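# Four arms build a self-supporting stick ring over well

## Task

Using any number of the four arms, build a ring of wooden sticks that encircles the centre of the square well. The well is an opening with nothing but floor beneath it. Its centre is at x = 0, y = 0 in the scene frame and its edges are parallel to x and y. The arms are mounted on four desks around it, roughly at (metres, heading in degrees counter-clockwise from +x): arm1 (+0.22, +0.56, +0.72) heading -90; arm2 (-0.52, +0.50, +0.72) heading -90; arm3 (-0.22, -0.56, +0.72) heading +90; arm4 (+0.52, -0.50, +0.72) heading +90. In the ring, every stick must have one end resting on a desk and its other end resting on the next stick. Sticks may hang out over the well. The ring only counts if it stands without any robot supporting it. At the end, every gripper must have released its stick and every arm must be moved away.

## Robot and tools

Robots: arm1, arm2, arm3 and arm4 are identical i2rt Big YAM arms. Each has six revolute joints, a two-finger gripper and a wrist camera. The wrist camera rides on top of the hand and looks toward the fingertips when joints 1 and 6 are at zero and the hand is level. Reach is about 1.0 m from the joint-1 axis. The room camera cam_high belongs to no arm. Each arm acts independently, so a slow or stopped arm does not hold the others back.

Frames: there is a single scene frame with its origin on the floor and +z pointing up. The well centre is at x=0, y=0. "hand" means the point halfway between the fingertips. The hand's z axis runs along the fingers, and the fingers close along its y axis. Foot poses are never printed. The desk coordinates in the task are approximate.

execute_actions: "actions" is a list containing either one action or none. An empty list just reports state and images. An action is an object keyed by arm name. Each arm's value is {"joints": {...}}, which holds absolute joint targets by name, not offsets. Any subset of keys may be given:
- joint1_rad: -2.879 to 2.879. Rotates the whole arm about its foot. Positive is counter-clockwise seen from above, and 0 points along the foot's heading.
- joint2_rad: 0 to 3.141 (shoulder). At 0 the upper arm lies roughly level and points backward. Increasing it raises the upper arm and then carries it forward.
- joint3_rad: 0 to 3.019 (elbow). At 0 the forearm is folded against the upper arm, and larger values open it.
- joint4_rad: -1.692 to 1.57. Wrist pitch; positive tilts the fingers up.
- joint5_rad: -1.57 to 1.57. Sideways wrist swing; positive goes to the arm's right.
- joint6_rad: -2.094 to 2.094. Hand roll; positive is clockwise when seen from behind the hand.
- gripper_m: 0 to 0.093, in metres. This is the gap between the fingertips, and each finger can press with roughly 50 to 62 N.
The "done" tolerances are ±0.045, 0.14, 0.09, 0.055, 0.03 and 0.035 rad for joints 1 to 6, and ±0.003 m for the gripper. No single action can run beyond 15 s. All motions in an action begin at the same moment but may finish at different times. Joints move at different speeds, so the hand can travel along a wide curve. A joint left out of an action may keep pushing toward an earlier target. An unknown key or a value outside its range rejects the whole call, and nothing moves. "cameras" is an optional list drawn from arm1_cam_wrist, arm2_cam_wrist, arm3_cam_wrist, arm4_cam_wrist, cam_high and all. Leaving it out, null, or ["all"] returns every camera; [] returns none. The "pictures" line lists the images in order, all taken at the end of the call.

wait: "seconds" runs from 0 to 10. It commands nothing, lets the simulation run, and returns the same state and images as an empty action.

zoom_image: takes "camera" and "region" [x0, y0, x1, y1], given in pixels of that camera's most recent full image with the top-left corner at (0, 0). The region can be at most 504x504. Wrist images are 616x616 fisheye and cam_high is 896x504.

read_manual: "section" is "licences". It only returns text.

finished_scene: "scene" is the number of the current scene. It ends that scene for good, so call it only after the ring stands on its own and the arms have let go and moved away.

Results: joint_positions gives each arm's measured joints. Torques are listed per arm joint and are raw drive output with offsets and noise, so they are only a rough sign of load. joint_status describes how each commanded motion ended:
- "off_target": the joint stopped short and may still be pushing.
- "contact_stop" or "time_out": the joint holds where it stopped. A timed-out joint may keep a target that is near its current position and continue pushing. To relieve this, send it its reported position.
- "not_followed", together with "joint command not followed" and a "cause:" line: a self- or arm-to-arm clearance check rejected the targets. The arm may retry them on later actions, but a gripper target in the same action still runs.
- "limit_stop_at_motor_heat": a heat stop happened, so resend the target.
on_its_own lists behaviour that was not commanded, and its "held at" value is a target, not a position. A result with pictures also reports any camera calibration that has changed.

Calibration: the prompt gives K, distortion and T_world_to_cam for each camera. Treat them as approximate, and remember that wrist-camera poses depend on reported joint readings.

Things to avoid: never let two arms press against each other, since that fails the run, and avoid hard impacts. The clearance check may act too late and does not cover fingers, gripper housings or wrist cameras. Contact made through a held object does not count as robot contact. The arms do not stop when they touch something and can push very hard. Sustained pushing or holding a load heats the motors. A MOTOR HOT line appears from 85 °C, and at 100 °C the arm goes limp and falls, reported as OVER-TEMPERATURE FAULT. Do not drop, slam or slip sticks, and never knock anything outside the work area. A loose object may occasionally be bumped by something else. While you are thinking, the arms keep holding your last command.

Each tool is called after ">>>" as name(argument=value, ...) on one line, values as JSON.

## Session

>>> execute_actions(actions=[])

Scene clock: 0.00 s.
Joint torques (N m, as the arm reports them, + toward a larger angle): no reading
Motor temperatures (°C, as the motors report them): arm1=[26 23 25 23 25 24] | arm2=[25 26 27 25 23 26] | arm3=[25 24 22 26 24 22] | arm4=[23 23 23 25 23 23]
arm1.joint_positions: joint1_rad=+0.213 joint2_rad=+0.567 joint3_rad=+1.340 joint4_rad=-1.493 joint5_rad=+0.315 joint6_rad=-0.450 gripper_m=+0.095
arm1.joint_status: not commanded
arm1.hand: x=+0.2050 y=+0.3578 z=+1.3228 quat_wxyz=(-0.139, -0.452, -0.782, +0.405) (m; scene frame)
arm2.joint_positions: joint1_rad=+0.463 joint2_rad=+0.589 joint3_rad=+1.462 joint4_rad=-1.326 joint5_rad=+0.138 joint6_rad=+0.121 gripper_m=+0.094
arm2.joint_status: not commanded
arm2.hand: x=-0.4495 y=+0.3032 z=+1.3412 quat_wxyz=(-0.433, -0.525, -0.663, +0.313) (m; scene frame)
arm3.joint_positions: joint1_rad=-0.317 joint2_rad=+0.610 joint3_rad=+1.399 joint4_rad=-1.229 joint5_rad=+0.260 joint6_rad=+0.270 gripper_m=+0.095
arm3.joint_status: not commanded
arm3.hand: x=-0.1091 y=-0.3550 z=+1.3916 quat_wxyz=(-0.462, +0.339, -0.763, -0.297) (m; scene frame)
arm4.joint_positions: joint1_rad=-0.190 joint2_rad=+0.528 joint3_rad=+1.349 joint4_rad=-1.376 joint5_rad=-0.231 joint6_rad=-0.318 gripper_m=+0.094
arm4.joint_status: not commanded
arm4.hand: x=+0.5263 y=-0.3015 z=+1.2796 quat_wxyz=(-0.361, +0.686, -0.534, -0.337) (m; scene frame)
pictures: arm1_cam_wrist, arm2_cam_wrist, arm3_cam_wrist, arm4_cam_wrist, cam_high
Images, in order (width x height): arm1_cam_wrist 616x616, arm2_cam_wrist 616x616, arm3_cam_wrist 616x616, arm4_cam_wrist 616x616, cam_high 896x504.

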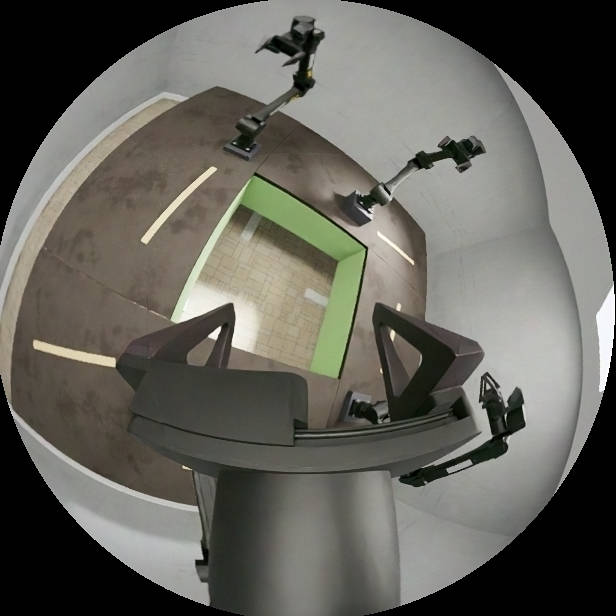

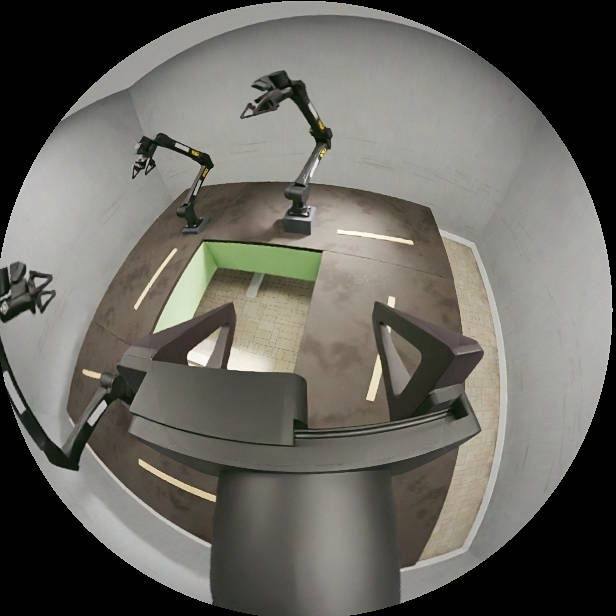

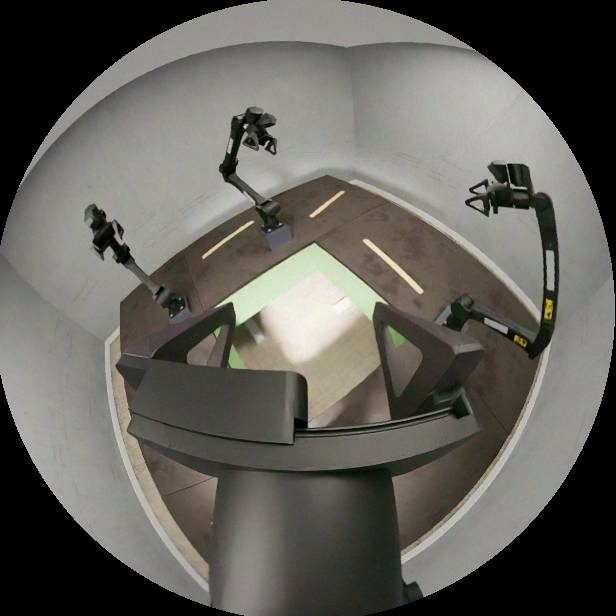

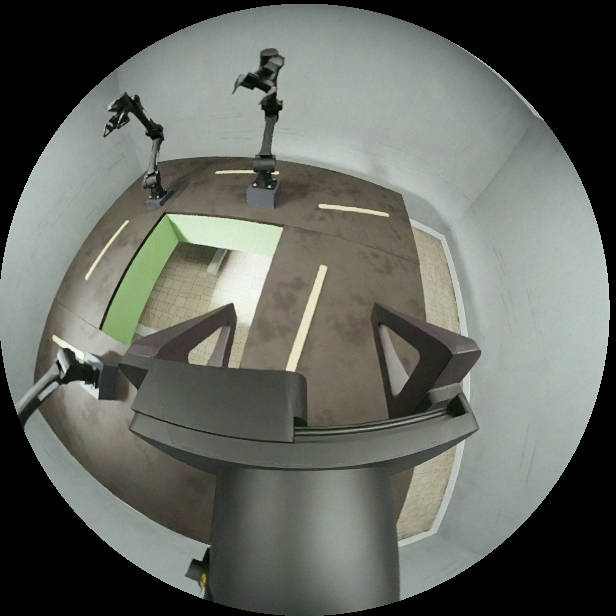

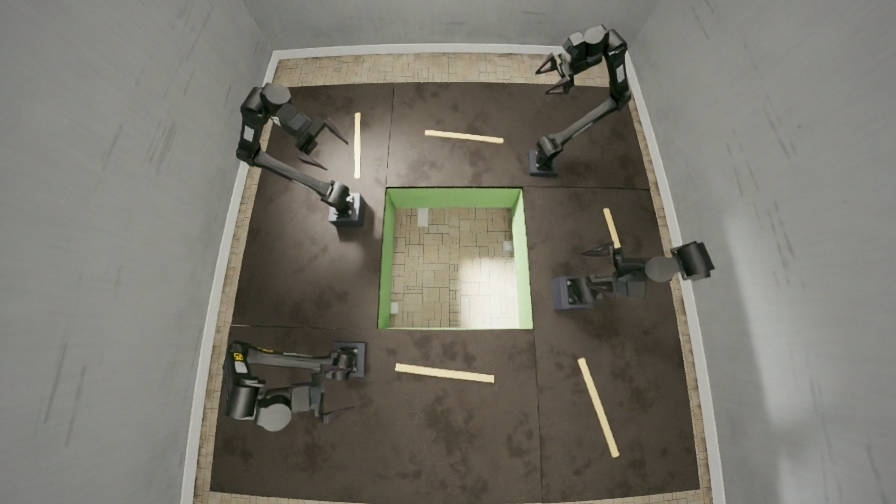

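>>> execute_actions(actions=[{"arm1":{"joints":{"joint1_rad":1.72,"joint2_rad":1.813,"joint3_rad":1.088,"joint4_rad":-0.845,"joint5_rad":0,"joint6_rad":-0.12}},"arm2":{"joints":{"joint1_rad":-0.463,"joint2_rad":1.562,"joint3_rad":0.952,"joint4_rad":-0.96,"joint5_rad":0,"joint6_rad":-0.33}},"arm3":{"joints":{"joint1_rad":1.57,"joint2_rad":1.625,"joint3_rad":0.818,"joint4_rad":-0.763,"joint5_rad":0,"joint6_rad":-0.09}},"arm4":{"joints":{"joint1_rad":-0.142,"joint2_rad":1.482,"joint3_rad":0.89,"joint4_rad":-0.978,"joint5_rad":0,"joint6_rad":0}}}])

Scene clock: 27.77 s.
Joint torques (N m, as the arm reports them, + toward a larger angle): arm1=[ -0.26 -13.47   7.85   1.    -0.06   0.2 ] | arm2=[-0.78 -8.51  9.75  0.52  0.08 -0.16] | arm3=[  0.94 -10.43   7.     0.69  -0.07  -0.15] | arm4=[  0.43 -10.94   7.34   0.8    0.     0.13]
Motor temperatures (°C, as the motors report them): arm1=[26 23 29 23 25 24] | arm2=[25 26 31 26 23 26] | arm3=[25 24 28 26 24 22] | arm4=[23 23 28 25 23 23]
arm1.joint_positions: joint1_rad=+1.725 joint2_rad=+1.806 joint3_rad=+1.083 joint4_rad=-0.858 joint5_rad=-0.001 joint6_rad=-0.127 gripper_m=+0.095
arm1.joint_status: all done
arm1.hand: x=+0.6716 y=+0.6317 z=+0.8087 quat_wxyz=(+0.004, +0.142, -0.990, -0.004) (m; scene frame)
arm2.joint_positions: joint1_rad=-0.466 joint2_rad=+1.562 joint3_rad=+0.932 joint4_rad=-0.970 joint5_rad=+0.000 joint6_rad=-0.316 gripper_m=+0.094
arm2.joint_status: all done
arm2.hand: x=-0.7047 y=+0.1595 z=+0.8000 quat_wxyz=(+0.006, -0.768, -0.641, -0.009) (m; scene frame)
arm3.joint_positions: joint1_rad=+1.574 joint2_rad=+1.624 joint3_rad=+0.818 joint4_rad=-0.767 joint5_rad=+0.001 joint6_rad=-0.079 gripper_m=+0.095
arm3.joint_status: all done
arm3.hand: x=-0.5903 y=-0.5678 z=+0.7964 quat_wxyz=(-0.008, +0.999, +0.051, +0.005) (m; scene frame)
arm4.joint_positions: joint1_rad=-0.149 joint2_rad=+1.475 joint3_rad=+0.875 joint4_rad=-0.990 joint5_rad=-0.003 joint6_rad=-0.012 gripper_m=+0.094
arm4.joint_status: all done
arm4.hand: x=+0.5746 y=-0.1402 z=+0.7990 quat_wxyz=(+0.014, +0.657, -0.754, +0.000) (m; scene frame)
pictures: arm1_cam_wrist, arm2_cam_wrist, arm3_cam_wrist, arm4_cam_wrist, cam_high
camera_calibration (this result's frames):
arm1_cam_wrist: T_world_to_cam=[[0.273674, -0.961342, -0.0304063, 0.451192], [-0.772784, -0.238597, 0.588112, 0.200415], [-0.572631, -0.137453, -0.808208, 1.24769], [0, 0, 0, 1]] pos_world=[0.745867, 0.653067, 0.904248]
arm2_cam_wrist: T_world_to_cam=[[-0.98321, 0.182454, 0.00298844, -0.727791], [0.147184, 0.783252, 0.604031, -0.501554], [0.107867, 0.594329, -0.796955, 0.743794], [0, 0, 0, 1]] pos_world=[-0.721982, 0.0835723, 0.8979]
arm3_cam_wrist: T_world_to_cam=[[-0.0993502, 0.994886, 0.0182025, 0.490749], [0.803992, 0.0694823, 0.590567, 0.0530217], [0.586282, 0.0733076, -0.806783, 1.15286], [0, 0, 0, 1]] pos_world=[-0.669773, -0.576437, 0.889862]
arm4_cam_wrist: T_world_to_cam=[[0.990478, -0.135124, -0.0263654, -0.562428], [-0.0923493, -0.794138, 0.60068, -0.538798], [-0.102104, -0.592526, -0.799054, 0.73767], [0, 0, 0, 1]] pos_world=[0.582634, -0.066789, 0.898255]
Images, in order (width x height): arm1_cam_wrist 616x616, arm2_cam_wrist 616x616, arm3_cam_wrist 616x616, arm4_cam_wrist 616x616, cam_high 896x504.

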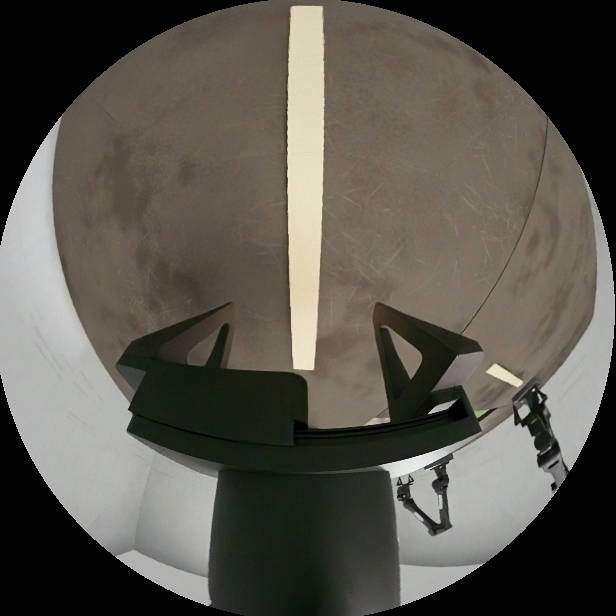

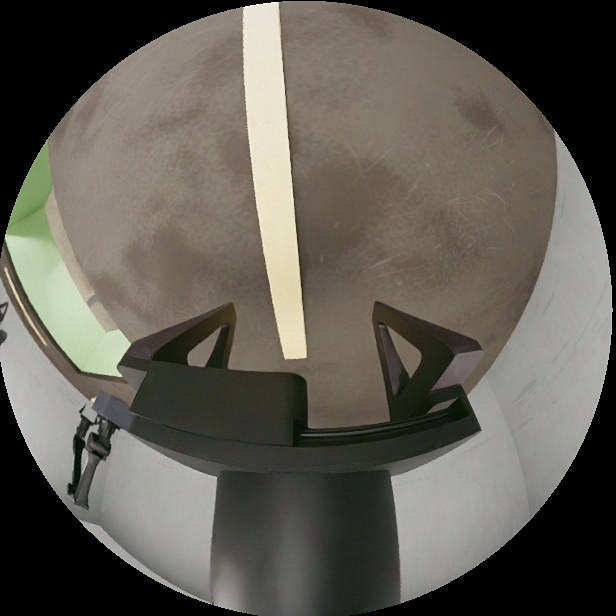

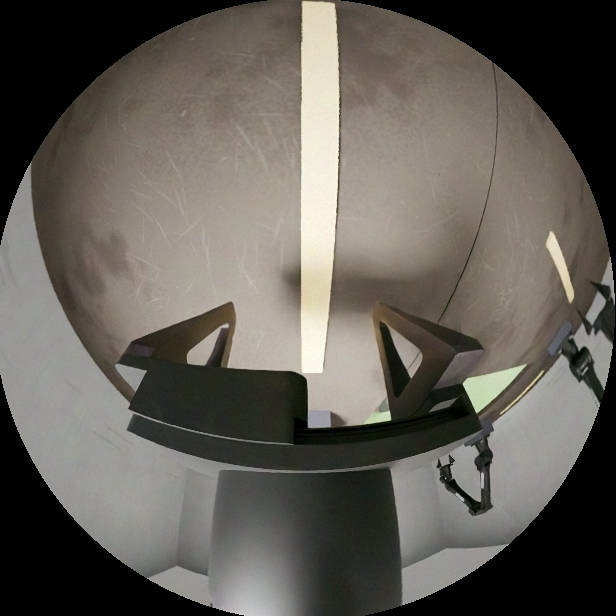

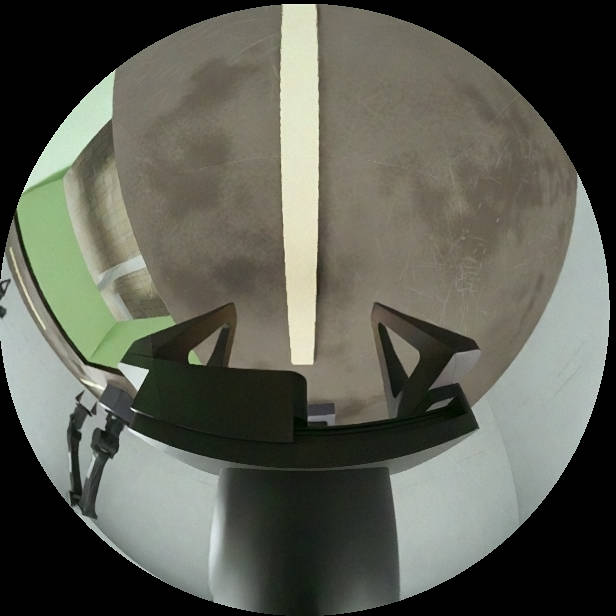

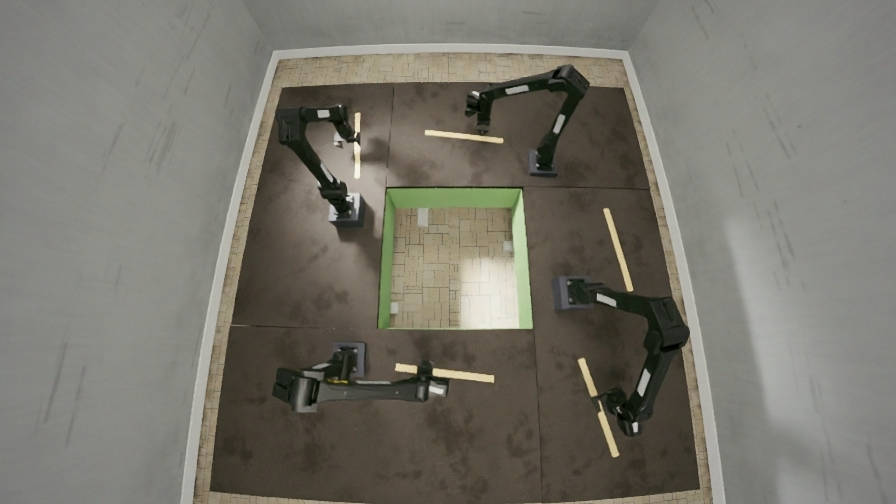

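>>> execute_actions(actions=[{"arm1":{"joints":{"joint2_rad":1.965,"joint3_rad":1.053,"joint4_rad":-0.648}},"arm2":{"joints":{"joint1_rad":-0.408,"joint2_rad":1.69,"joint3_rad":0.884,"joint4_rad":-0.745,"joint6_rad":-0.35}},"arm3":{"joints":{"joint1_rad":1.545,"joint2_rad":1.788,"joint3_rad":0.784,"joint4_rad":-0.566}},"arm4":{"joints":{"joint2_rad":1.61,"joint3_rad":0.814,"joint4_rad":-0.76}}}], cameras=[])

>>> execute_actions(actions=[{"arm1":{"joints":{"gripper_m":0}},"arm2":{"joints":{"gripper_m":0}},"arm3":{"joints":{"gripper_m":0}},"arm4":{"joints":{"gripper_m":0}}}], cameras=["arm2_cam_wrist"])

Scene clock: 34.23 s.
Joint torques (N m, as the arm reports them, + toward a larger angle): arm1=[  0.31 -14.72   6.22   1.39  -0.13   0.19] | arm2=[-1.07 -9.35  6.86  1.16  0.15 -0.13] | arm3=[  0.83 -12.23   5.37   0.88  -0.08  -0.15] | arm4=[  0.39 -13.05   5.68   0.78  -0.08   0.11]
Motor temperatures (°C, as the motors report them): arm1=[26 24 29 23 25 24] | arm2=[25 26 31 26 23 26] | arm3=[25 25 28 26 24 22] | arm4=[23 23 28 25 23 23]
arm1.joint_positions: joint1_rad=+1.727 joint2_rad=+1.956 joint3_rad=+1.052 joint4_rad=-0.665 joint5_rad=+0.001 joint6_rad=-0.127 gripper_m=+0.095
arm1.joint_status: all done
arm1.hand: x=+0.6748 y=+0.6335 z=+0.7341 quat_wxyz=(-0.002, +0.143, -0.990, -0.004) (m; scene frame)
arm2.joint_positions: joint1_rad=-0.407 joint2_rad=+1.693 joint3_rad=+0.881 joint4_rad=-0.770 joint5_rad=-0.002 joint6_rad=-0.343 gripper_m=+0.094
arm2.joint_status: all done
arm2.hand: x=-0.6875 y=+0.1417 z=+0.7361 quat_wxyz=(+0.002, -0.739, -0.673, -0.001) (m; scene frame)
arm3.joint_positions: joint1_rad=+1.550 joint2_rad=+1.797 joint3_rad=+0.785 joint4_rad=-0.575 joint5_rad=+0.001 joint6_rad=-0.079 gripper_m=+0.095
arm3.joint_status: all done
arm3.hand: x=-0.5875 y=-0.5581 z=+0.7274 quat_wxyz=(-0.007, +0.999, +0.039, +0.012) (m; scene frame)
arm4.joint_positions: joint1_rad=-0.148 joint2_rad=+1.614 joint3_rad=+0.810 joint4_rad=-0.772 joint5_rad=-0.001 joint6_rad=-0.009 gripper_m=+0.094
arm4.joint_status: all done
arm4.hand: x=+0.5741 y=-0.1343 z=+0.7315 quat_wxyz=(+0.008, +0.657, -0.754, -0.003) (m; scene frame)
pictures: none
No camera images: the call's "cameras" was empty. Leave "cameras" out to get every camera's image.

Scene clock: 34.97 s.
Joint torques (N m, as the arm reports them, + toward a larger angle): arm1=[  0.28 -14.63   6.3    1.2   -0.13   0.18] | arm2=[-1.13 -9.46  6.89  0.72  0.21 -0.09] | arm3=[  0.83 -12.21   5.36   0.88  -0.06  -0.15] | arm4=[  0.34 -13.04   5.61   0.85  -0.1    0.11]
Motor temperatures (°C, as the motors report them): arm1=[26 24 29 23 25 24] | arm2=[25 26 31 26 23 26] | arm3=[25 25 28 26 24 22] | arm4=[23 23 28 25 23 23]
arm1.joint_positions: joint1_rad=+1.727 joint2_rad=+1.956 joint3_rad=+1.052 joint4_rad=-0.665 joint5_rad=+0.001 joint6_rad=-0.127 gripper_m=+0.027
arm1.joint_status: gripper_m off_target (ended at +0.027, target +0.000)
arm1.hand: x=+0.6748 y=+0.6335 z=+0.7341 quat_wxyz=(-0.002, +0.142, -0.990, -0.004) (m; scene frame)
arm2.joint_positions: joint1_rad=-0.407 joint2_rad=+1.693 joint3_rad=+0.881 joint4_rad=-0.759 joint5_rad=-0.002 joint6_rad=-0.343 gripper_m=+0.027
arm2.joint_status: gripper_m off_target (ended at +0.027, target +0.000)
arm2.hand: x=-0.6886 y=+0.1391 z=+0.7361 quat_wxyz=(-0.001, -0.739, -0.673, +0.004) (m; scene frame)
arm3.joint_positions: joint1_rad=+1.550 joint2_rad=+1.797 joint3_rad=+0.785 joint4_rad=-0.575 joint5_rad=+0.001 joint6_rad=-0.079 gripper_m=+0.027
arm3.joint_status: gripper_m off_target (ended at +0.027, target +0.000)
arm3.hand: x=-0.5875 y=-0.5583 z=+0.7274 quat_wxyz=(-0.007, +0.999, +0.040, +0.012) (m; scene frame)
arm4.joint_positions: joint1_rad=-0.148 joint2_rad=+1.614 joint3_rad=+0.810 joint4_rad=-0.772 joint5_rad=-0.001 joint6_rad=-0.009 gripper_m=+0.027
arm4.joint_status: gripper_m off_target (ended at +0.027, target +0.000)
arm4.hand: x=+0.5742 y=-0.1343 z=+0.7315 quat_wxyz=(+0.008, +0.657, -0.754, -0.003) (m; scene frame)
pictures: arm2_cam_wrist
camera_calibration (this result's frames):
arm2_cam_wrist: T_world_to_cam=[[-0.995214, 0.0971923, 0.0101219, -0.709699], [0.0849456, 0.809279, 0.58125, -0.47897], [0.0483016, 0.579328, -0.813662, 0.676616], [0, 0, 0, 1]] pos_world=[-0.698298, 0.0646152, 0.836122]
Images, in order (width x height): arm2_cam_wrist 616x616.

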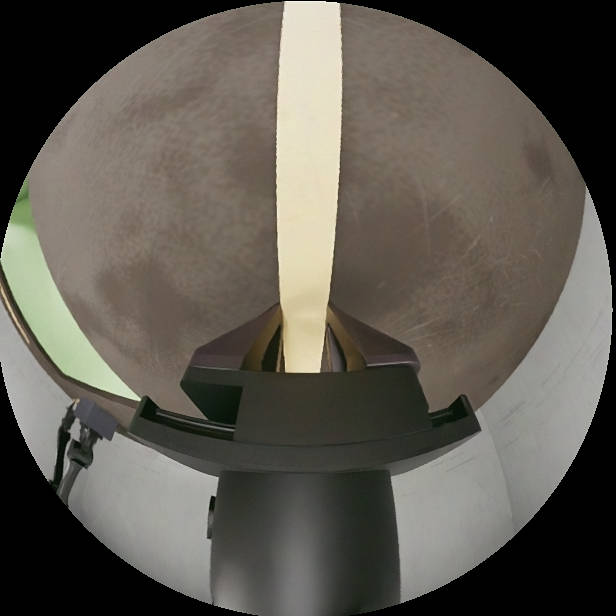

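>>> execute_actions(actions=[{"arm1":{"joints":{"joint2_rad":1.1,"joint3_rad":0.6,"joint4_rad":-0.8}},"arm3":{"joints":{"joint2_rad":1.1,"joint3_rad":0.6,"joint4_rad":-0.8}}}], cameras=[])

>>> execute_actions(actions=[{"arm1":{"joints":{"joint1_rad":-0.83,"joint5_rad":-0.215,"joint6_rad":-0.83}}}], cameras=[])

>>> execute_actions(actions=[{"arm1":{"joints":{"joint2_rad":1.312,"joint3_rad":0.404,"joint4_rad":-0.452}},"arm3":{"joints":{"joint1_rad":-0.83,"joint5_rad":-0.215,"joint6_rad":-0.83}},"arm2":{"joints":{"joint2_rad":1.5,"joint3_rad":0.95,"joint4_rad":-0.96}},"arm4":{"joints":{"joint2_rad":1.42,"joint3_rad":0.89,"joint4_rad":-0.98}}}], cameras=["cam_high"])

Scene clock: 49.00 s.
Joint torques (N m, as the arm reports them, + toward a larger angle): arm1=[ 0.11 -6.73  9.14  0.67 -0.13  0.22] | arm2=[-1.03 -9.4   6.87  0.71  0.21 -0.09] | arm3=[ 0.98 -4.68 10.07  0.78 -0.05 -0.15] | arm4=[  0.36 -12.96   5.62   0.79  -0.11   0.11]
Motor temperatures (°C, as the motors report them): arm1=[26 25 28 23 25 24] | arm2=[25 27 30 26 23 26] | arm3=[25 26 27 26 24 22] | arm4=[23 24 28 25 23 23]
arm1.joint_positions: joint1_rad=+1.727 joint2_rad=+1.105 joint3_rad=+0.598 joint4_rad=-0.789 joint5_rad=+0.001 joint6_rad=-0.127 gripper_m=+0.027
arm1.joint_status: all done
arm1.hand: x=+0.5261 y=+0.6083 z=+0.9010 quat_wxyz=(-0.138, +0.140, -0.980, -0.006) (m; scene frame)
arm2.joint_positions: joint1_rad=-0.407 joint2_rad=+1.693 joint3_rad=+0.881 joint4_rad=-0.759 joint5_rad=-0.002 joint6_rad=-0.343 gripper_m=+0.027
arm2.joint_status: not commanded
arm2.hand: x=-0.6886 y=+0.1391 z=+0.7361 quat_wxyz=(-0.001, -0.739, -0.673, +0.004) (m; scene frame)
arm3.joint_positions: joint1_rad=+1.550 joint2_rad=+1.099 joint3_rad=+0.588 joint4_rad=-0.794 joint5_rad=+0.001 joint6_rad=-0.079 gripper_m=+0.027
arm3.joint_status: all done
arm3.hand: x=-0.5256 y=-0.5606 z=+0.8882 quat_wxyz=(-0.013, +0.991, +0.040, -0.129) (m; scene frame)
arm4.joint_positions: joint1_rad=-0.148 joint2_rad=+1.614 joint3_rad=+0.810 joint4_rad=-0.772 joint5_rad=-0.001 joint6_rad=-0.009 gripper_m=+0.027
arm4.joint_status: not commanded
arm4.hand: x=+0.5742 y=-0.1343 z=+0.7315 quat_wxyz=(+0.008, +0.657, -0.754, -0.003) (m; scene frame)
pictures: none
No camera images: the call's "cameras" was empty. Leave "cameras" out to get every camera's image.

Scene clock: 51.27 s.
Joint torques (N m, as the arm reports them, + toward a larger angle): arm1=[ 0.17 -6.38  9.05  0.54 -0.41  0.05] | arm2=[-0.94 -9.42  6.89  0.73  0.21 -0.09] | arm3=[ 0.92 -4.68 10.05  0.78 -0.05 -0.15] | arm4=[  0.29 -12.98   5.63   0.82  -0.1    0.11]
Motor temperatures (°C, as the motors report them): arm1=[26 25 28 23 25 24] | arm2=[25 27 30 26 23 26] | arm3=[25 25 27 26 24 22] | arm4=[23 24 28 25 23 23]
arm1.joint_positions: joint1_rad=-0.826 joint2_rad=+1.105 joint3_rad=+0.598 joint4_rad=-0.789 joint5_rad=-0.213 joint6_rad=-0.823 gripper_m=+0.027
arm1.joint_status: all done
arm1.hand: x=+0.0125 y=+0.3210 z=+0.9020 quat_wxyz=(-0.097, -0.687, -0.707, +0.136) (m; scene frame)
arm2.joint_positions: joint1_rad=-0.407 joint2_rad=+1.693 joint3_rad=+0.881 joint4_rad=-0.759 joint5_rad=-0.002 joint6_rad=-0.343 gripper_m=+0.027
arm2.joint_status: not commanded
arm2.hand: x=-0.6886 y=+0.1391 z=+0.7361 quat_wxyz=(-0.001, -0.739, -0.673, +0.004) (m; scene frame)
arm3.joint_positions: joint1_rad=+1.550 joint2_rad=+1.099 joint3_rad=+0.588 joint4_rad=-0.794 joint5_rad=+0.001 joint6_rad=-0.079 gripper_m=+0.027
arm3.joint_status: not commanded
arm3.hand: x=-0.5256 y=-0.5606 z=+0.8882 quat_wxyz=(-0.013, +0.991, +0.040, -0.129) (m; scene frame)
arm4.joint_positions: joint1_rad=-0.148 joint2_rad=+1.614 joint3_rad=+0.810 joint4_rad=-0.772 joint5_rad=-0.001 joint6_rad=-0.009 gripper_m=+0.027
arm4.joint_status: not commanded
arm4.hand: x=+0.5742 y=-0.1343 z=+0.7315 quat_wxyz=(+0.008, +0.657, -0.754, -0.003) (m; scene frame)
pictures: none
No camera images: the call's "cameras" was empty. Leave "cameras" out to get every camera's image.

Scene clock: 53.43 s.
Joint torques (N m, as the arm reports them, + toward a larger angle): arm1=[ 0.57 -6.88  7.69  1.79 -0.41  0.09] | arm2=[-1.03 -7.51 11.3  -0.06  0.19 -0.08] | arm3=[ 1.27 -4.53 10.18  0.79 -0.28 -0.17] | arm4=[  0.25 -10.4    9.19  -0.04  -0.1    0.1 ]
Motor temperatures (°C, as the motors report them): arm1=[26 24 28 23 25 24] | arm2=[25 27 31 26 23 26] | arm3=[25 25 28 26 24 22] | arm4=[23 24 28 25 23 23]
arm1.joint_positions: joint1_rad=-0.826 joint2_rad=+1.317 joint3_rad=+0.387 joint4_rad=-0.473 joint5_rad=-0.213 joint6_rad=-0.823 gripper_m=+0.027
arm1.joint_status: all done
arm1.hand: x=+0.0500 y=+0.3564 z=+0.7906 quat_wxyz=(-0.100, -0.695, -0.707, +0.084) (m; scene frame)
arm2.joint_positions: joint1_rad=-0.407 joint2_rad=+1.496 joint3_rad=+0.914 joint4_rad=-0.950 joint5_rad=-0.002 joint6_rad=-0.343 gripper_m=+0.027
arm2.joint_status: all done
arm2.hand: x=-0.6844 y=+0.1473 z=+0.8184 quat_wxyz=(-0.008, -0.739, -0.673, +0.022) (m; scene frame)
arm3.joint_positions: joint1_rad=-0.828 joint2_rad=+1.099 joint3_rad=+0.588 joint4_rad=-0.794 joint5_rad=-0.213 joint6_rad=-0.818 gripper_m=+0.027
arm3.joint_status: all done
arm3.hand: x=-0.0207 y=-0.3228 z=+0.8989 quat_wxyz=(-0.142, +0.710, -0.682, -0.104) (m; scene frame)
arm4.joint_positions: joint1_rad=-0.148 joint2_rad=+1.414 joint3_rad=+0.850 joint4_rad=-0.971 joint5_rad=-0.001 joint6_rad=-0.009 gripper_m=+0.027
arm4.joint_status: all done
arm4.hand: x=+0.5742 y=-0.1427 z=+0.8116 quat_wxyz=(-0.007, +0.656, -0.754, -0.016) (m; scene frame)
pictures: cam_high
Images, in order (width x height): cam_high 896x504.

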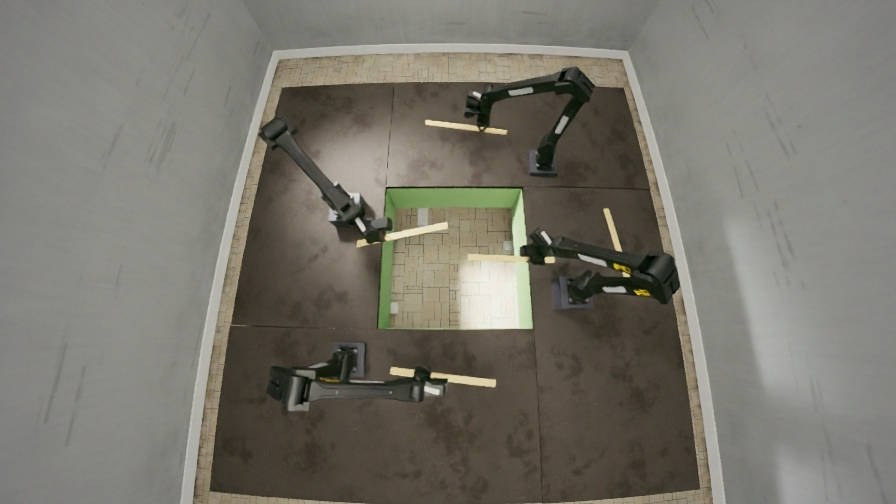

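>>> execute_actions(actions=[{"arm1":{"joints":{"joint1_rad":-0.592,"joint2_rad":1.546,"joint3_rad":0.624,"joint4_rad":-0.373,"joint5_rad":-0.167,"joint6_rad":-0.57}},"arm3":{"joints":{"joint1_rad":-0.65,"joint2_rad":1.538,"joint3_rad":0.578,"joint4_rad":-0.345,"joint5_rad":-0.178,"joint6_rad":-0.61}},"arm2":{"joints":{"joint2_rad":1.55,"joint3_rad":1.11,"joint4_rad":-0.96,"joint5_rad":-0.265,"joint6_rad":-1.07}},"arm4":{"joints":{"joint2_rad":1.55,"joint3_rad":1.14,"joint4_rad":-0.99,"joint5_rad":-0.265,"joint6_rad":-1.06}}}], cameras=[])

>>> execute_actions(actions=[{"arm2":{"joints":{"joint1_rad":0.508}},"arm4":{"joints":{"joint1_rad":0.495}}}], cameras=["cam_high"])

>>> execute_actions(actions=[{"arm2":{"joints":{"joint2_rad":1.738,"joint4_rad":-0.77}},"arm4":{"joints":{"joint2_rad":1.728,"joint4_rad":-0.807}}}])

Scene clock: 65.10 s.
Joint torques (N m, as the arm reports them, + toward a larger angle): arm1=[ 0.57 -8.64  7.65  1.64 -0.25  0.17] | arm2=[ -1.   -10.58  11.95   0.21  -0.36  -0.16] | arm3=[ 1.2  -8.89  6.33  1.57 -0.12  0.13] | arm4=[  0.24 -14.68   9.68   0.41  -0.6   -0.1 ]
Motor temperatures (°C, as the motors report them): arm1=[26 24 28 23 25 24] | arm2=[25 27 33 26 23 26] | arm3=[25 25 29 26 24 22] | arm4=[23 25 31 25 23 23]
arm1.joint_positions: joint1_rad=-0.592 joint2_rad=+1.534 joint3_rad=+0.609 joint4_rad=-0.386 joint5_rad=-0.166 joint6_rad=-0.577 gripper_m=+0.027
arm1.joint_status: all done
arm1.hand: x=+0.0359 y=+0.2386 z=+0.7914 quat_wxyz=(-0.104, -0.696, -0.703, +0.107) (m; scene frame)
arm2.joint_positions: joint1_rad=-0.407 joint2_rad=+1.561 joint3_rad=+1.073 joint4_rad=-0.955 joint5_rad=-0.262 joint6_rad=-1.056 gripper_m=+0.027
arm2.joint_status: all done
arm2.hand: x=-0.6713 y=+0.0706 z=+0.8541 quat_wxyz=(-0.131, -0.445, -0.884, +0.062) (m; scene frame)
arm3.joint_positions: joint1_rad=-0.647 joint2_rad=+1.543 joint3_rad=+0.580 joint4_rad=-0.359 joint5_rad=-0.180 joint6_rad=-0.622 gripper_m=+0.027
arm3.joint_status: all done
arm3.hand: x=-0.0320 y=-0.2524 z=+0.7829 quat_wxyz=(-0.115, +0.705, -0.691, -0.110) (m; scene frame)
arm4.joint_positions: joint1_rad=-0.148 joint2_rad=+1.557 joint3_rad=+1.099 joint4_rad=-0.987 joint5_rad=-0.261 joint6_rad=-1.047 gripper_m=+0.027
arm4.joint_status: all done
arm4.hand: x=+0.5451 y=-0.0411 z=+0.8502 quat_wxyz=(-0.035, +0.936, -0.318, -0.146) (m; scene frame)
pictures: none
No camera images: the call's "cameras" was empty. Leave "cameras" out to get every camera's image.

Scene clock: 66.57 s.
Joint torques (N m, as the arm reports them, + toward a larger angle): arm1=[ 0.88 -8.76  7.79  1.33 -0.3   0.19] | arm2=[ -2.36 -10.39  11.91   0.25  -0.21  -0.15] | arm3=[ 1.24 -8.83  6.34  1.58 -0.12  0.13] | arm4=[ -0.85 -14.68   9.79   0.38  -0.48  -0.07]
Motor temperatures (°C, as the motors report them): arm1=[26 24 28 23 25 24] | arm2=[25 27 33 26 23 26] | arm3=[25 25 29 26 24 22] | arm4=[23 25 31 25 23 23]
arm1.joint_positions: joint1_rad=-0.592 joint2_rad=+1.534 joint3_rad=+0.609 joint4_rad=-0.386 joint5_rad=-0.166 joint6_rad=-0.577 gripper_m=+0.027
arm1.joint_status: not commanded
arm1.hand: x=+0.0359 y=+0.2386 z=+0.7914 quat_wxyz=(-0.104, -0.696, -0.703, +0.107) (m; scene frame)
arm2.joint_positions: joint1_rad=+0.513 joint2_rad=+1.561 joint3_rad=+1.073 joint4_rad=-0.955 joint5_rad=-0.264 joint6_rad=-1.058 gripper_m=+0.027
arm2.joint_status: all done
arm2.hand: x=-0.2692 y=+0.1191 z=+0.8508 quat_wxyz=(-0.142, -0.006, -0.990, -0.004) (m; scene frame)
arm3.joint_positions: joint1_rad=-0.647 joint2_rad=+1.543 joint3_rad=+0.580 joint4_rad=-0.359 joint5_rad=-0.180 joint6_rad=-0.622 gripper_m=+0.027
arm3.joint_status: not commanded
arm3.hand: x=-0.0320 y=-0.2524 z=+0.7829 quat_wxyz=(-0.115, +0.705, -0.691, -0.110) (m; scene frame)
arm4.joint_positions: joint1_rad=+0.503 joint2_rad=+1.557 joint3_rad=+1.099 joint4_rad=-0.987 joint5_rad=-0.264 joint6_rad=-1.050 gripper_m=+0.027
arm4.joint_status: all done
arm4.hand: x=+0.2621 y=-0.1207 z=+0.8546 quat_wxyz=(+0.010, +0.988, +0.000, -0.153) (m; scene frame)
pictures: cam_high
Images, in order (width x height): cam_high 896x504.

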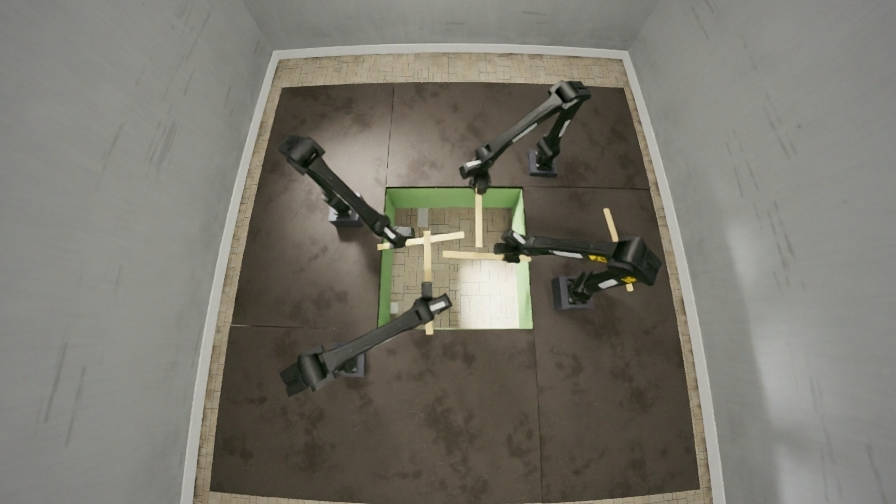

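Scene clock: 67.60 s.
Joint torques (N m, as the arm reports them, + toward a larger angle): arm1=[ 0.64 -8.33  7.79  1.56 -0.32  0.17] | arm2=[ -1.41 -11.55  10.9    0.96  -0.2   -0.11] | arm3=[ 1.21 -8.89  6.33  1.54 -0.12  0.14] | arm4=[ -0.76 -17.43   9.12   1.03  -0.47  -0.07]
Motor temperatures (°C, as the motors report them): arm1=[26 24 29 23 25 24] | arm2=[25 27 33 26 23 26] | arm3=[25 25 29 26 24 22] | arm4=[23 25 31 25 23 23]
arm1.joint_positions: joint1_rad=-0.592 joint2_rad=+1.537 joint3_rad=+0.609 joint4_rad=-0.386 joint5_rad=-0.166 joint6_rad=-0.577 gripper_m=+0.027
arm1.joint_status: not commanded
arm1.hand: x=+0.0360 y=+0.2390 z=+0.7905 quat_wxyz=(-0.103, -0.696, -0.703, +0.105) (m; scene frame)
arm2.joint_positions: joint1_rad=+0.513 joint2_rad=+1.744 joint3_rad=+1.074 joint4_rad=-0.785 joint5_rad=-0.264 joint6_rad=-1.062 gripper_m=+0.027
arm2.joint_status: all done
arm2.hand: x=-0.2572 y=+0.0948 z=+0.7744 quat_wxyz=(-0.139, -0.005, -0.990, -0.009) (m; scene frame)
arm3.joint_positions: joint1_rad=-0.647 joint2_rad=+1.543 joint3_rad=+0.580 joint4_rad=-0.358 joint5_rad=-0.180 joint6_rad=-0.622 gripper_m=+0.027
arm3.joint_status: not commanded
arm3.hand: x=-0.0320 y=-0.2524 z=+0.7829 quat_wxyz=(-0.115, +0.705, -0.691, -0.110) (m; scene frame)
arm4.joint_positions: joint1_rad=+0.503 joint2_rad=+1.743 joint3_rad=+1.100 joint4_rad=-0.821 joint5_rad=-0.264 joint6_rad=-1.050 gripper_m=+0.027
arm4.joint_status: all done
arm4.hand: x=+0.2477 y=-0.0968 z=+0.7755 quat_wxyz=(+0.019, +0.989, -0.002, -0.148) (m; scene frame)
pictures: arm1_cam_wrist, arm2_cam_wrist, arm3_cam_wrist, arm4_cam_wrist, cam_high
camera_calibration (this result's frames):
arm1_cam_wrist: T_world_to_cam=[[-0.999802, -0.00848825, -0.0179849, 0.0553564], [-0.0138013, 0.947265, 0.320153, -0.472742], [0.0143189, 0.320338, -0.947195, 0.794354], [0, 0, 0, 1]] pos_world=[0.0374467, 0.193821, 0.904753]
arm2_cam_wrist: T_world_to_cam=[[-0.0124243, -0.999802, -0.0155273, 0.100208], [-0.939782, 0.00637142, 0.341716, -0.504098], [-0.341549, 0.0188379, -0.939675, 0.763082], [0, 0, 0, 1]] pos_world=[-0.211867, 0.0890254, 0.890863]
arm3_cam_wrist: T_world_to_cam=[[0.99982, 0.0143752, 0.0123677, 0.0248589], [0.0100737, -0.955181, 0.295852, -0.463085], [0.0160664, -0.295674, -0.955154, 0.796364], [0, 0, 0, 1]] pos_world=[-0.0329842, -0.207223, 0.897347]
arm4_cam_wrist: T_world_to_cam=[[-0.0064339, 0.99898, -0.0446953, 0.137578], [0.947125, 0.0204266, 0.320215, -0.481514], [0.320801, -0.0402718, -0.94629, 0.774191], [0, 0, 0, 1]] pos_world=[0.208577, -0.0964243, 0.892946]
Images, in order (width x height): arm1_cam_wrist 616x616, arm2_cam_wrist 616x616, arm3_cam_wrist 616x616, arm4_cam_wrist 616x616, cam_high 896x504.

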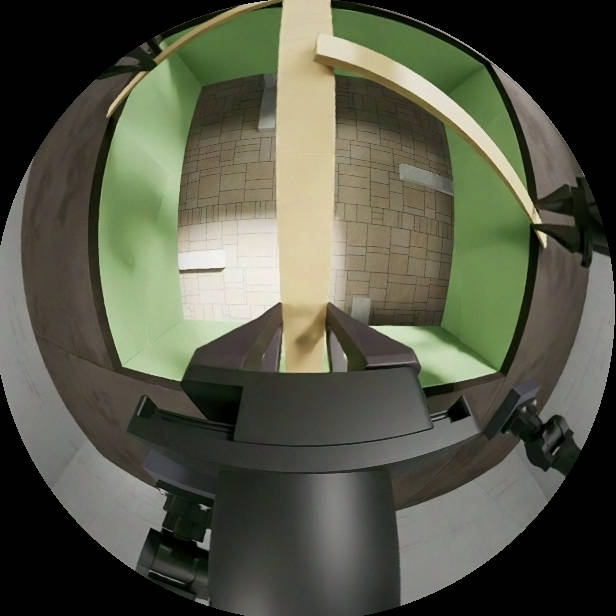

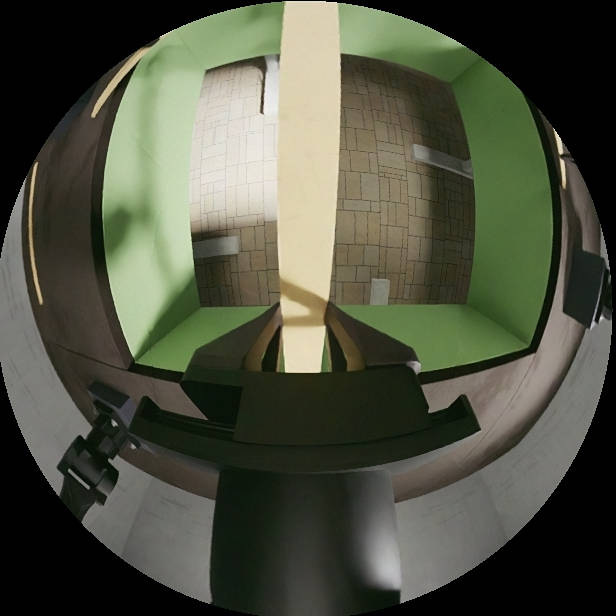

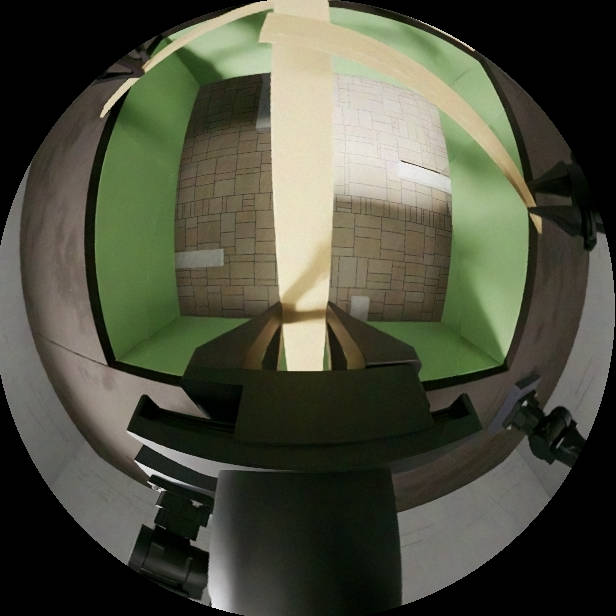

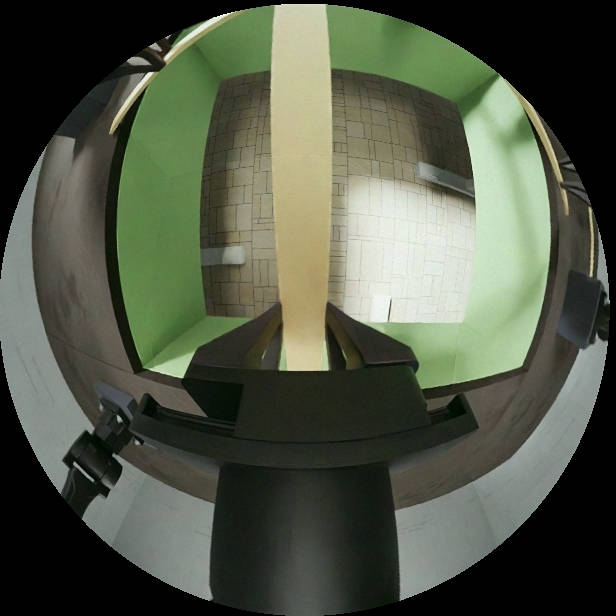

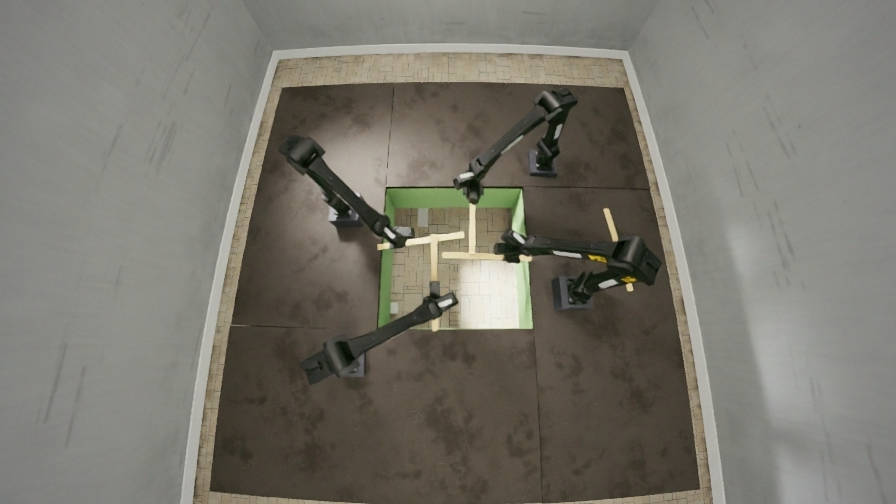

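>>> zoom_image(camera="cam_high", region=[360,160,560,350])

Region (360, 160, 560, 350) of cam_high's 896x504 image, scaled by 2.520, with more detail than that image has; it fills the top 479 rows of this view, and the rest is white.

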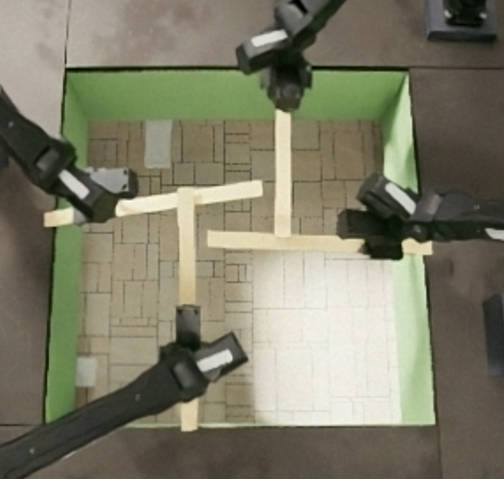

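>>> execute_actions(actions=[{"arm1":{"joints":{"joint6_rad":-0.53}},"arm3":{"joints":{"joint6_rad":-0.57}},"arm2":{"joints":{"joint1_rad":0.48,"joint2_rad":1.823,"joint3_rad":1.262,"joint4_rad":-0.84,"joint6_rad":-1.105}},"arm4":{"joints":{"joint1_rad":0.43,"joint2_rad":1.79,"joint3_rad":1.257,"joint4_rad":-0.865,"joint6_rad":-1.13}}}], cameras=["cam_high","arm1_cam_wrist","arm3_cam_wrist"])

>>> zoom_image(camera="cam_high", region=[360,160,560,350])

Scene clock: 74.20 s.
Joint torques (N m, as the arm reports them, + toward a larger angle): arm1=[ 0.75 -9.07  7.84  1.75 -0.26  0.27] | arm2=[ -1.18 -12.32  11.74   0.06  -0.2   -0.1 ] | arm3=[ 1.22 -8.9   6.3   1.57 -0.12  0.13] | arm4=[  0.1  -16.43   9.91   0.14  -0.47  -0.08]
Motor temperatures (°C, as the motors report them): arm1=[26 24 29 23 25 24] | arm2=[25 28 34 26 23 26] | arm3=[25 25 28 26 24 22] | arm4=[23 26 32 25 23 23]
arm1.joint_positions: joint1_rad=-0.592 joint2_rad=+1.537 joint3_rad=+0.609 joint4_rad=-0.386 joint5_rad=-0.166 joint6_rad=-0.543 gripper_m=+0.027
arm1.joint_status: all done
arm1.hand: x=+0.0360 y=+0.2390 z=+0.7905 quat_wxyz=(-0.105, -0.708, -0.691, +0.104) (m; scene frame)
arm2.joint_positions: joint1_rad=+0.485 joint2_rad=+1.821 joint3_rad=+1.222 joint4_rad=-0.831 joint5_rad=-0.264 joint6_rad=-1.094 gripper_m=+0.027
arm2.joint_status: all done
arm2.hand: x=-0.2466 y=+0.0429 z=+0.7863 quat_wxyz=(-0.145, -0.001, -0.989, +0.007) (m; scene frame)
arm3.joint_positions: joint1_rad=-0.647 joint2_rad=+1.543 joint3_rad=+0.580 joint4_rad=-0.358 joint5_rad=-0.180 joint6_rad=-0.582 gripper_m=+0.027
arm3.joint_status: all done
arm3.hand: x=-0.0320 y=-0.2524 z=+0.7829 quat_wxyz=(-0.113, +0.691, -0.705, -0.113) (m; scene frame)
arm4.joint_positions: joint1_rad=+0.426 joint2_rad=+1.782 joint3_rad=+1.209 joint4_rad=-0.856 joint5_rad=-0.264 joint6_rad=-1.118 gripper_m=+0.027
arm4.joint_status: all done
arm4.hand: x=+0.2642 y=-0.0427 z=+0.7930 quat_wxyz=(-0.007, +0.988, -0.004, -0.156) (m; scene frame)
pictures: arm1_cam_wrist, arm3_cam_wrist, cam_high
camera_calibration (this result's frames):
arm1_cam_wrist: T_world_to_cam=[[-0.999311, 0.0243347, -0.028011, 0.0554184], [0.0140946, 0.947275, 0.320112, -0.473717], [0.034324, 0.319497, -0.946965, 0.793653], [0, 0, 0, 1]] pos_world=[0.0348157, 0.193822, 0.904757]
arm3_cam_wrist: T_world_to_cam=[[0.999721, -0.0236376, -0.000249086, 0.0251408], [-0.0225063, -0.954991, 0.295781, -0.464022], [-0.00722941, -0.295692, -0.955256, 0.795695], [0, 0, 0, 1]] pos_world=[-0.0298248, -0.207262, 0.897347]
Images, in order (width x height): arm1_cam_wrist 616x616, arm3_cam_wrist 616x616, cam_high 896x504.

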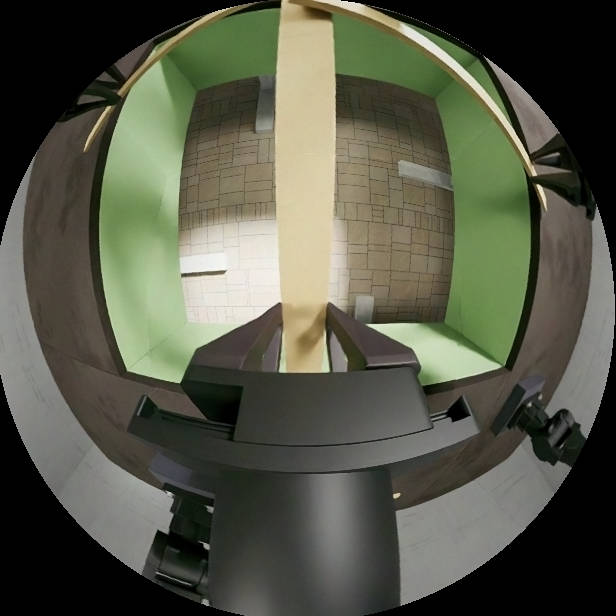

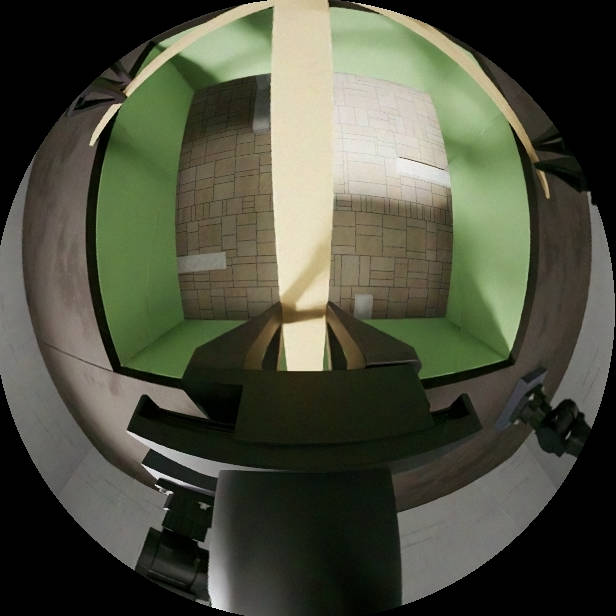

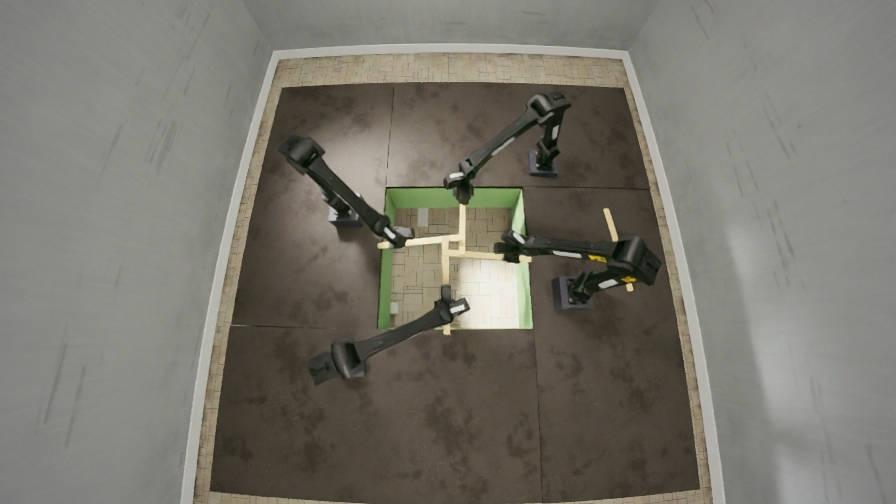

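Region (360, 160, 560, 350) of cam_high's 896x504 image, scaled by 2.520, with more detail than that image has; it fills the top 479 rows of this view, and the rest is white.

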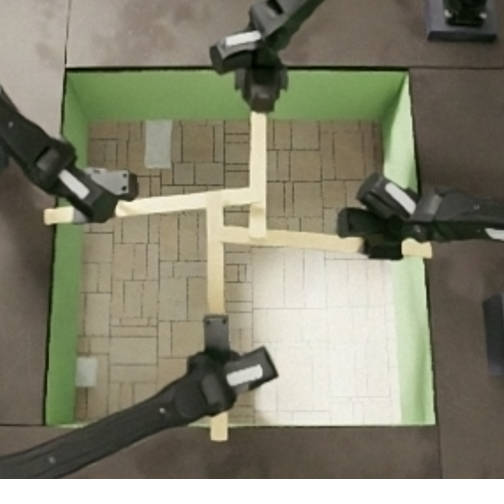

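>>> zoom_image(camera="cam_high", region=[430,225,480,270])

Region (430, 225, 480, 270) of cam_high's 896x504 image, scaled by 10.080, with more detail than that image has; it fills the top 454 rows of this view, and the rest is white.

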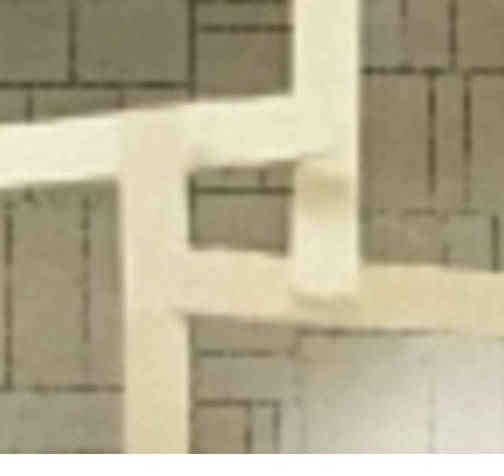

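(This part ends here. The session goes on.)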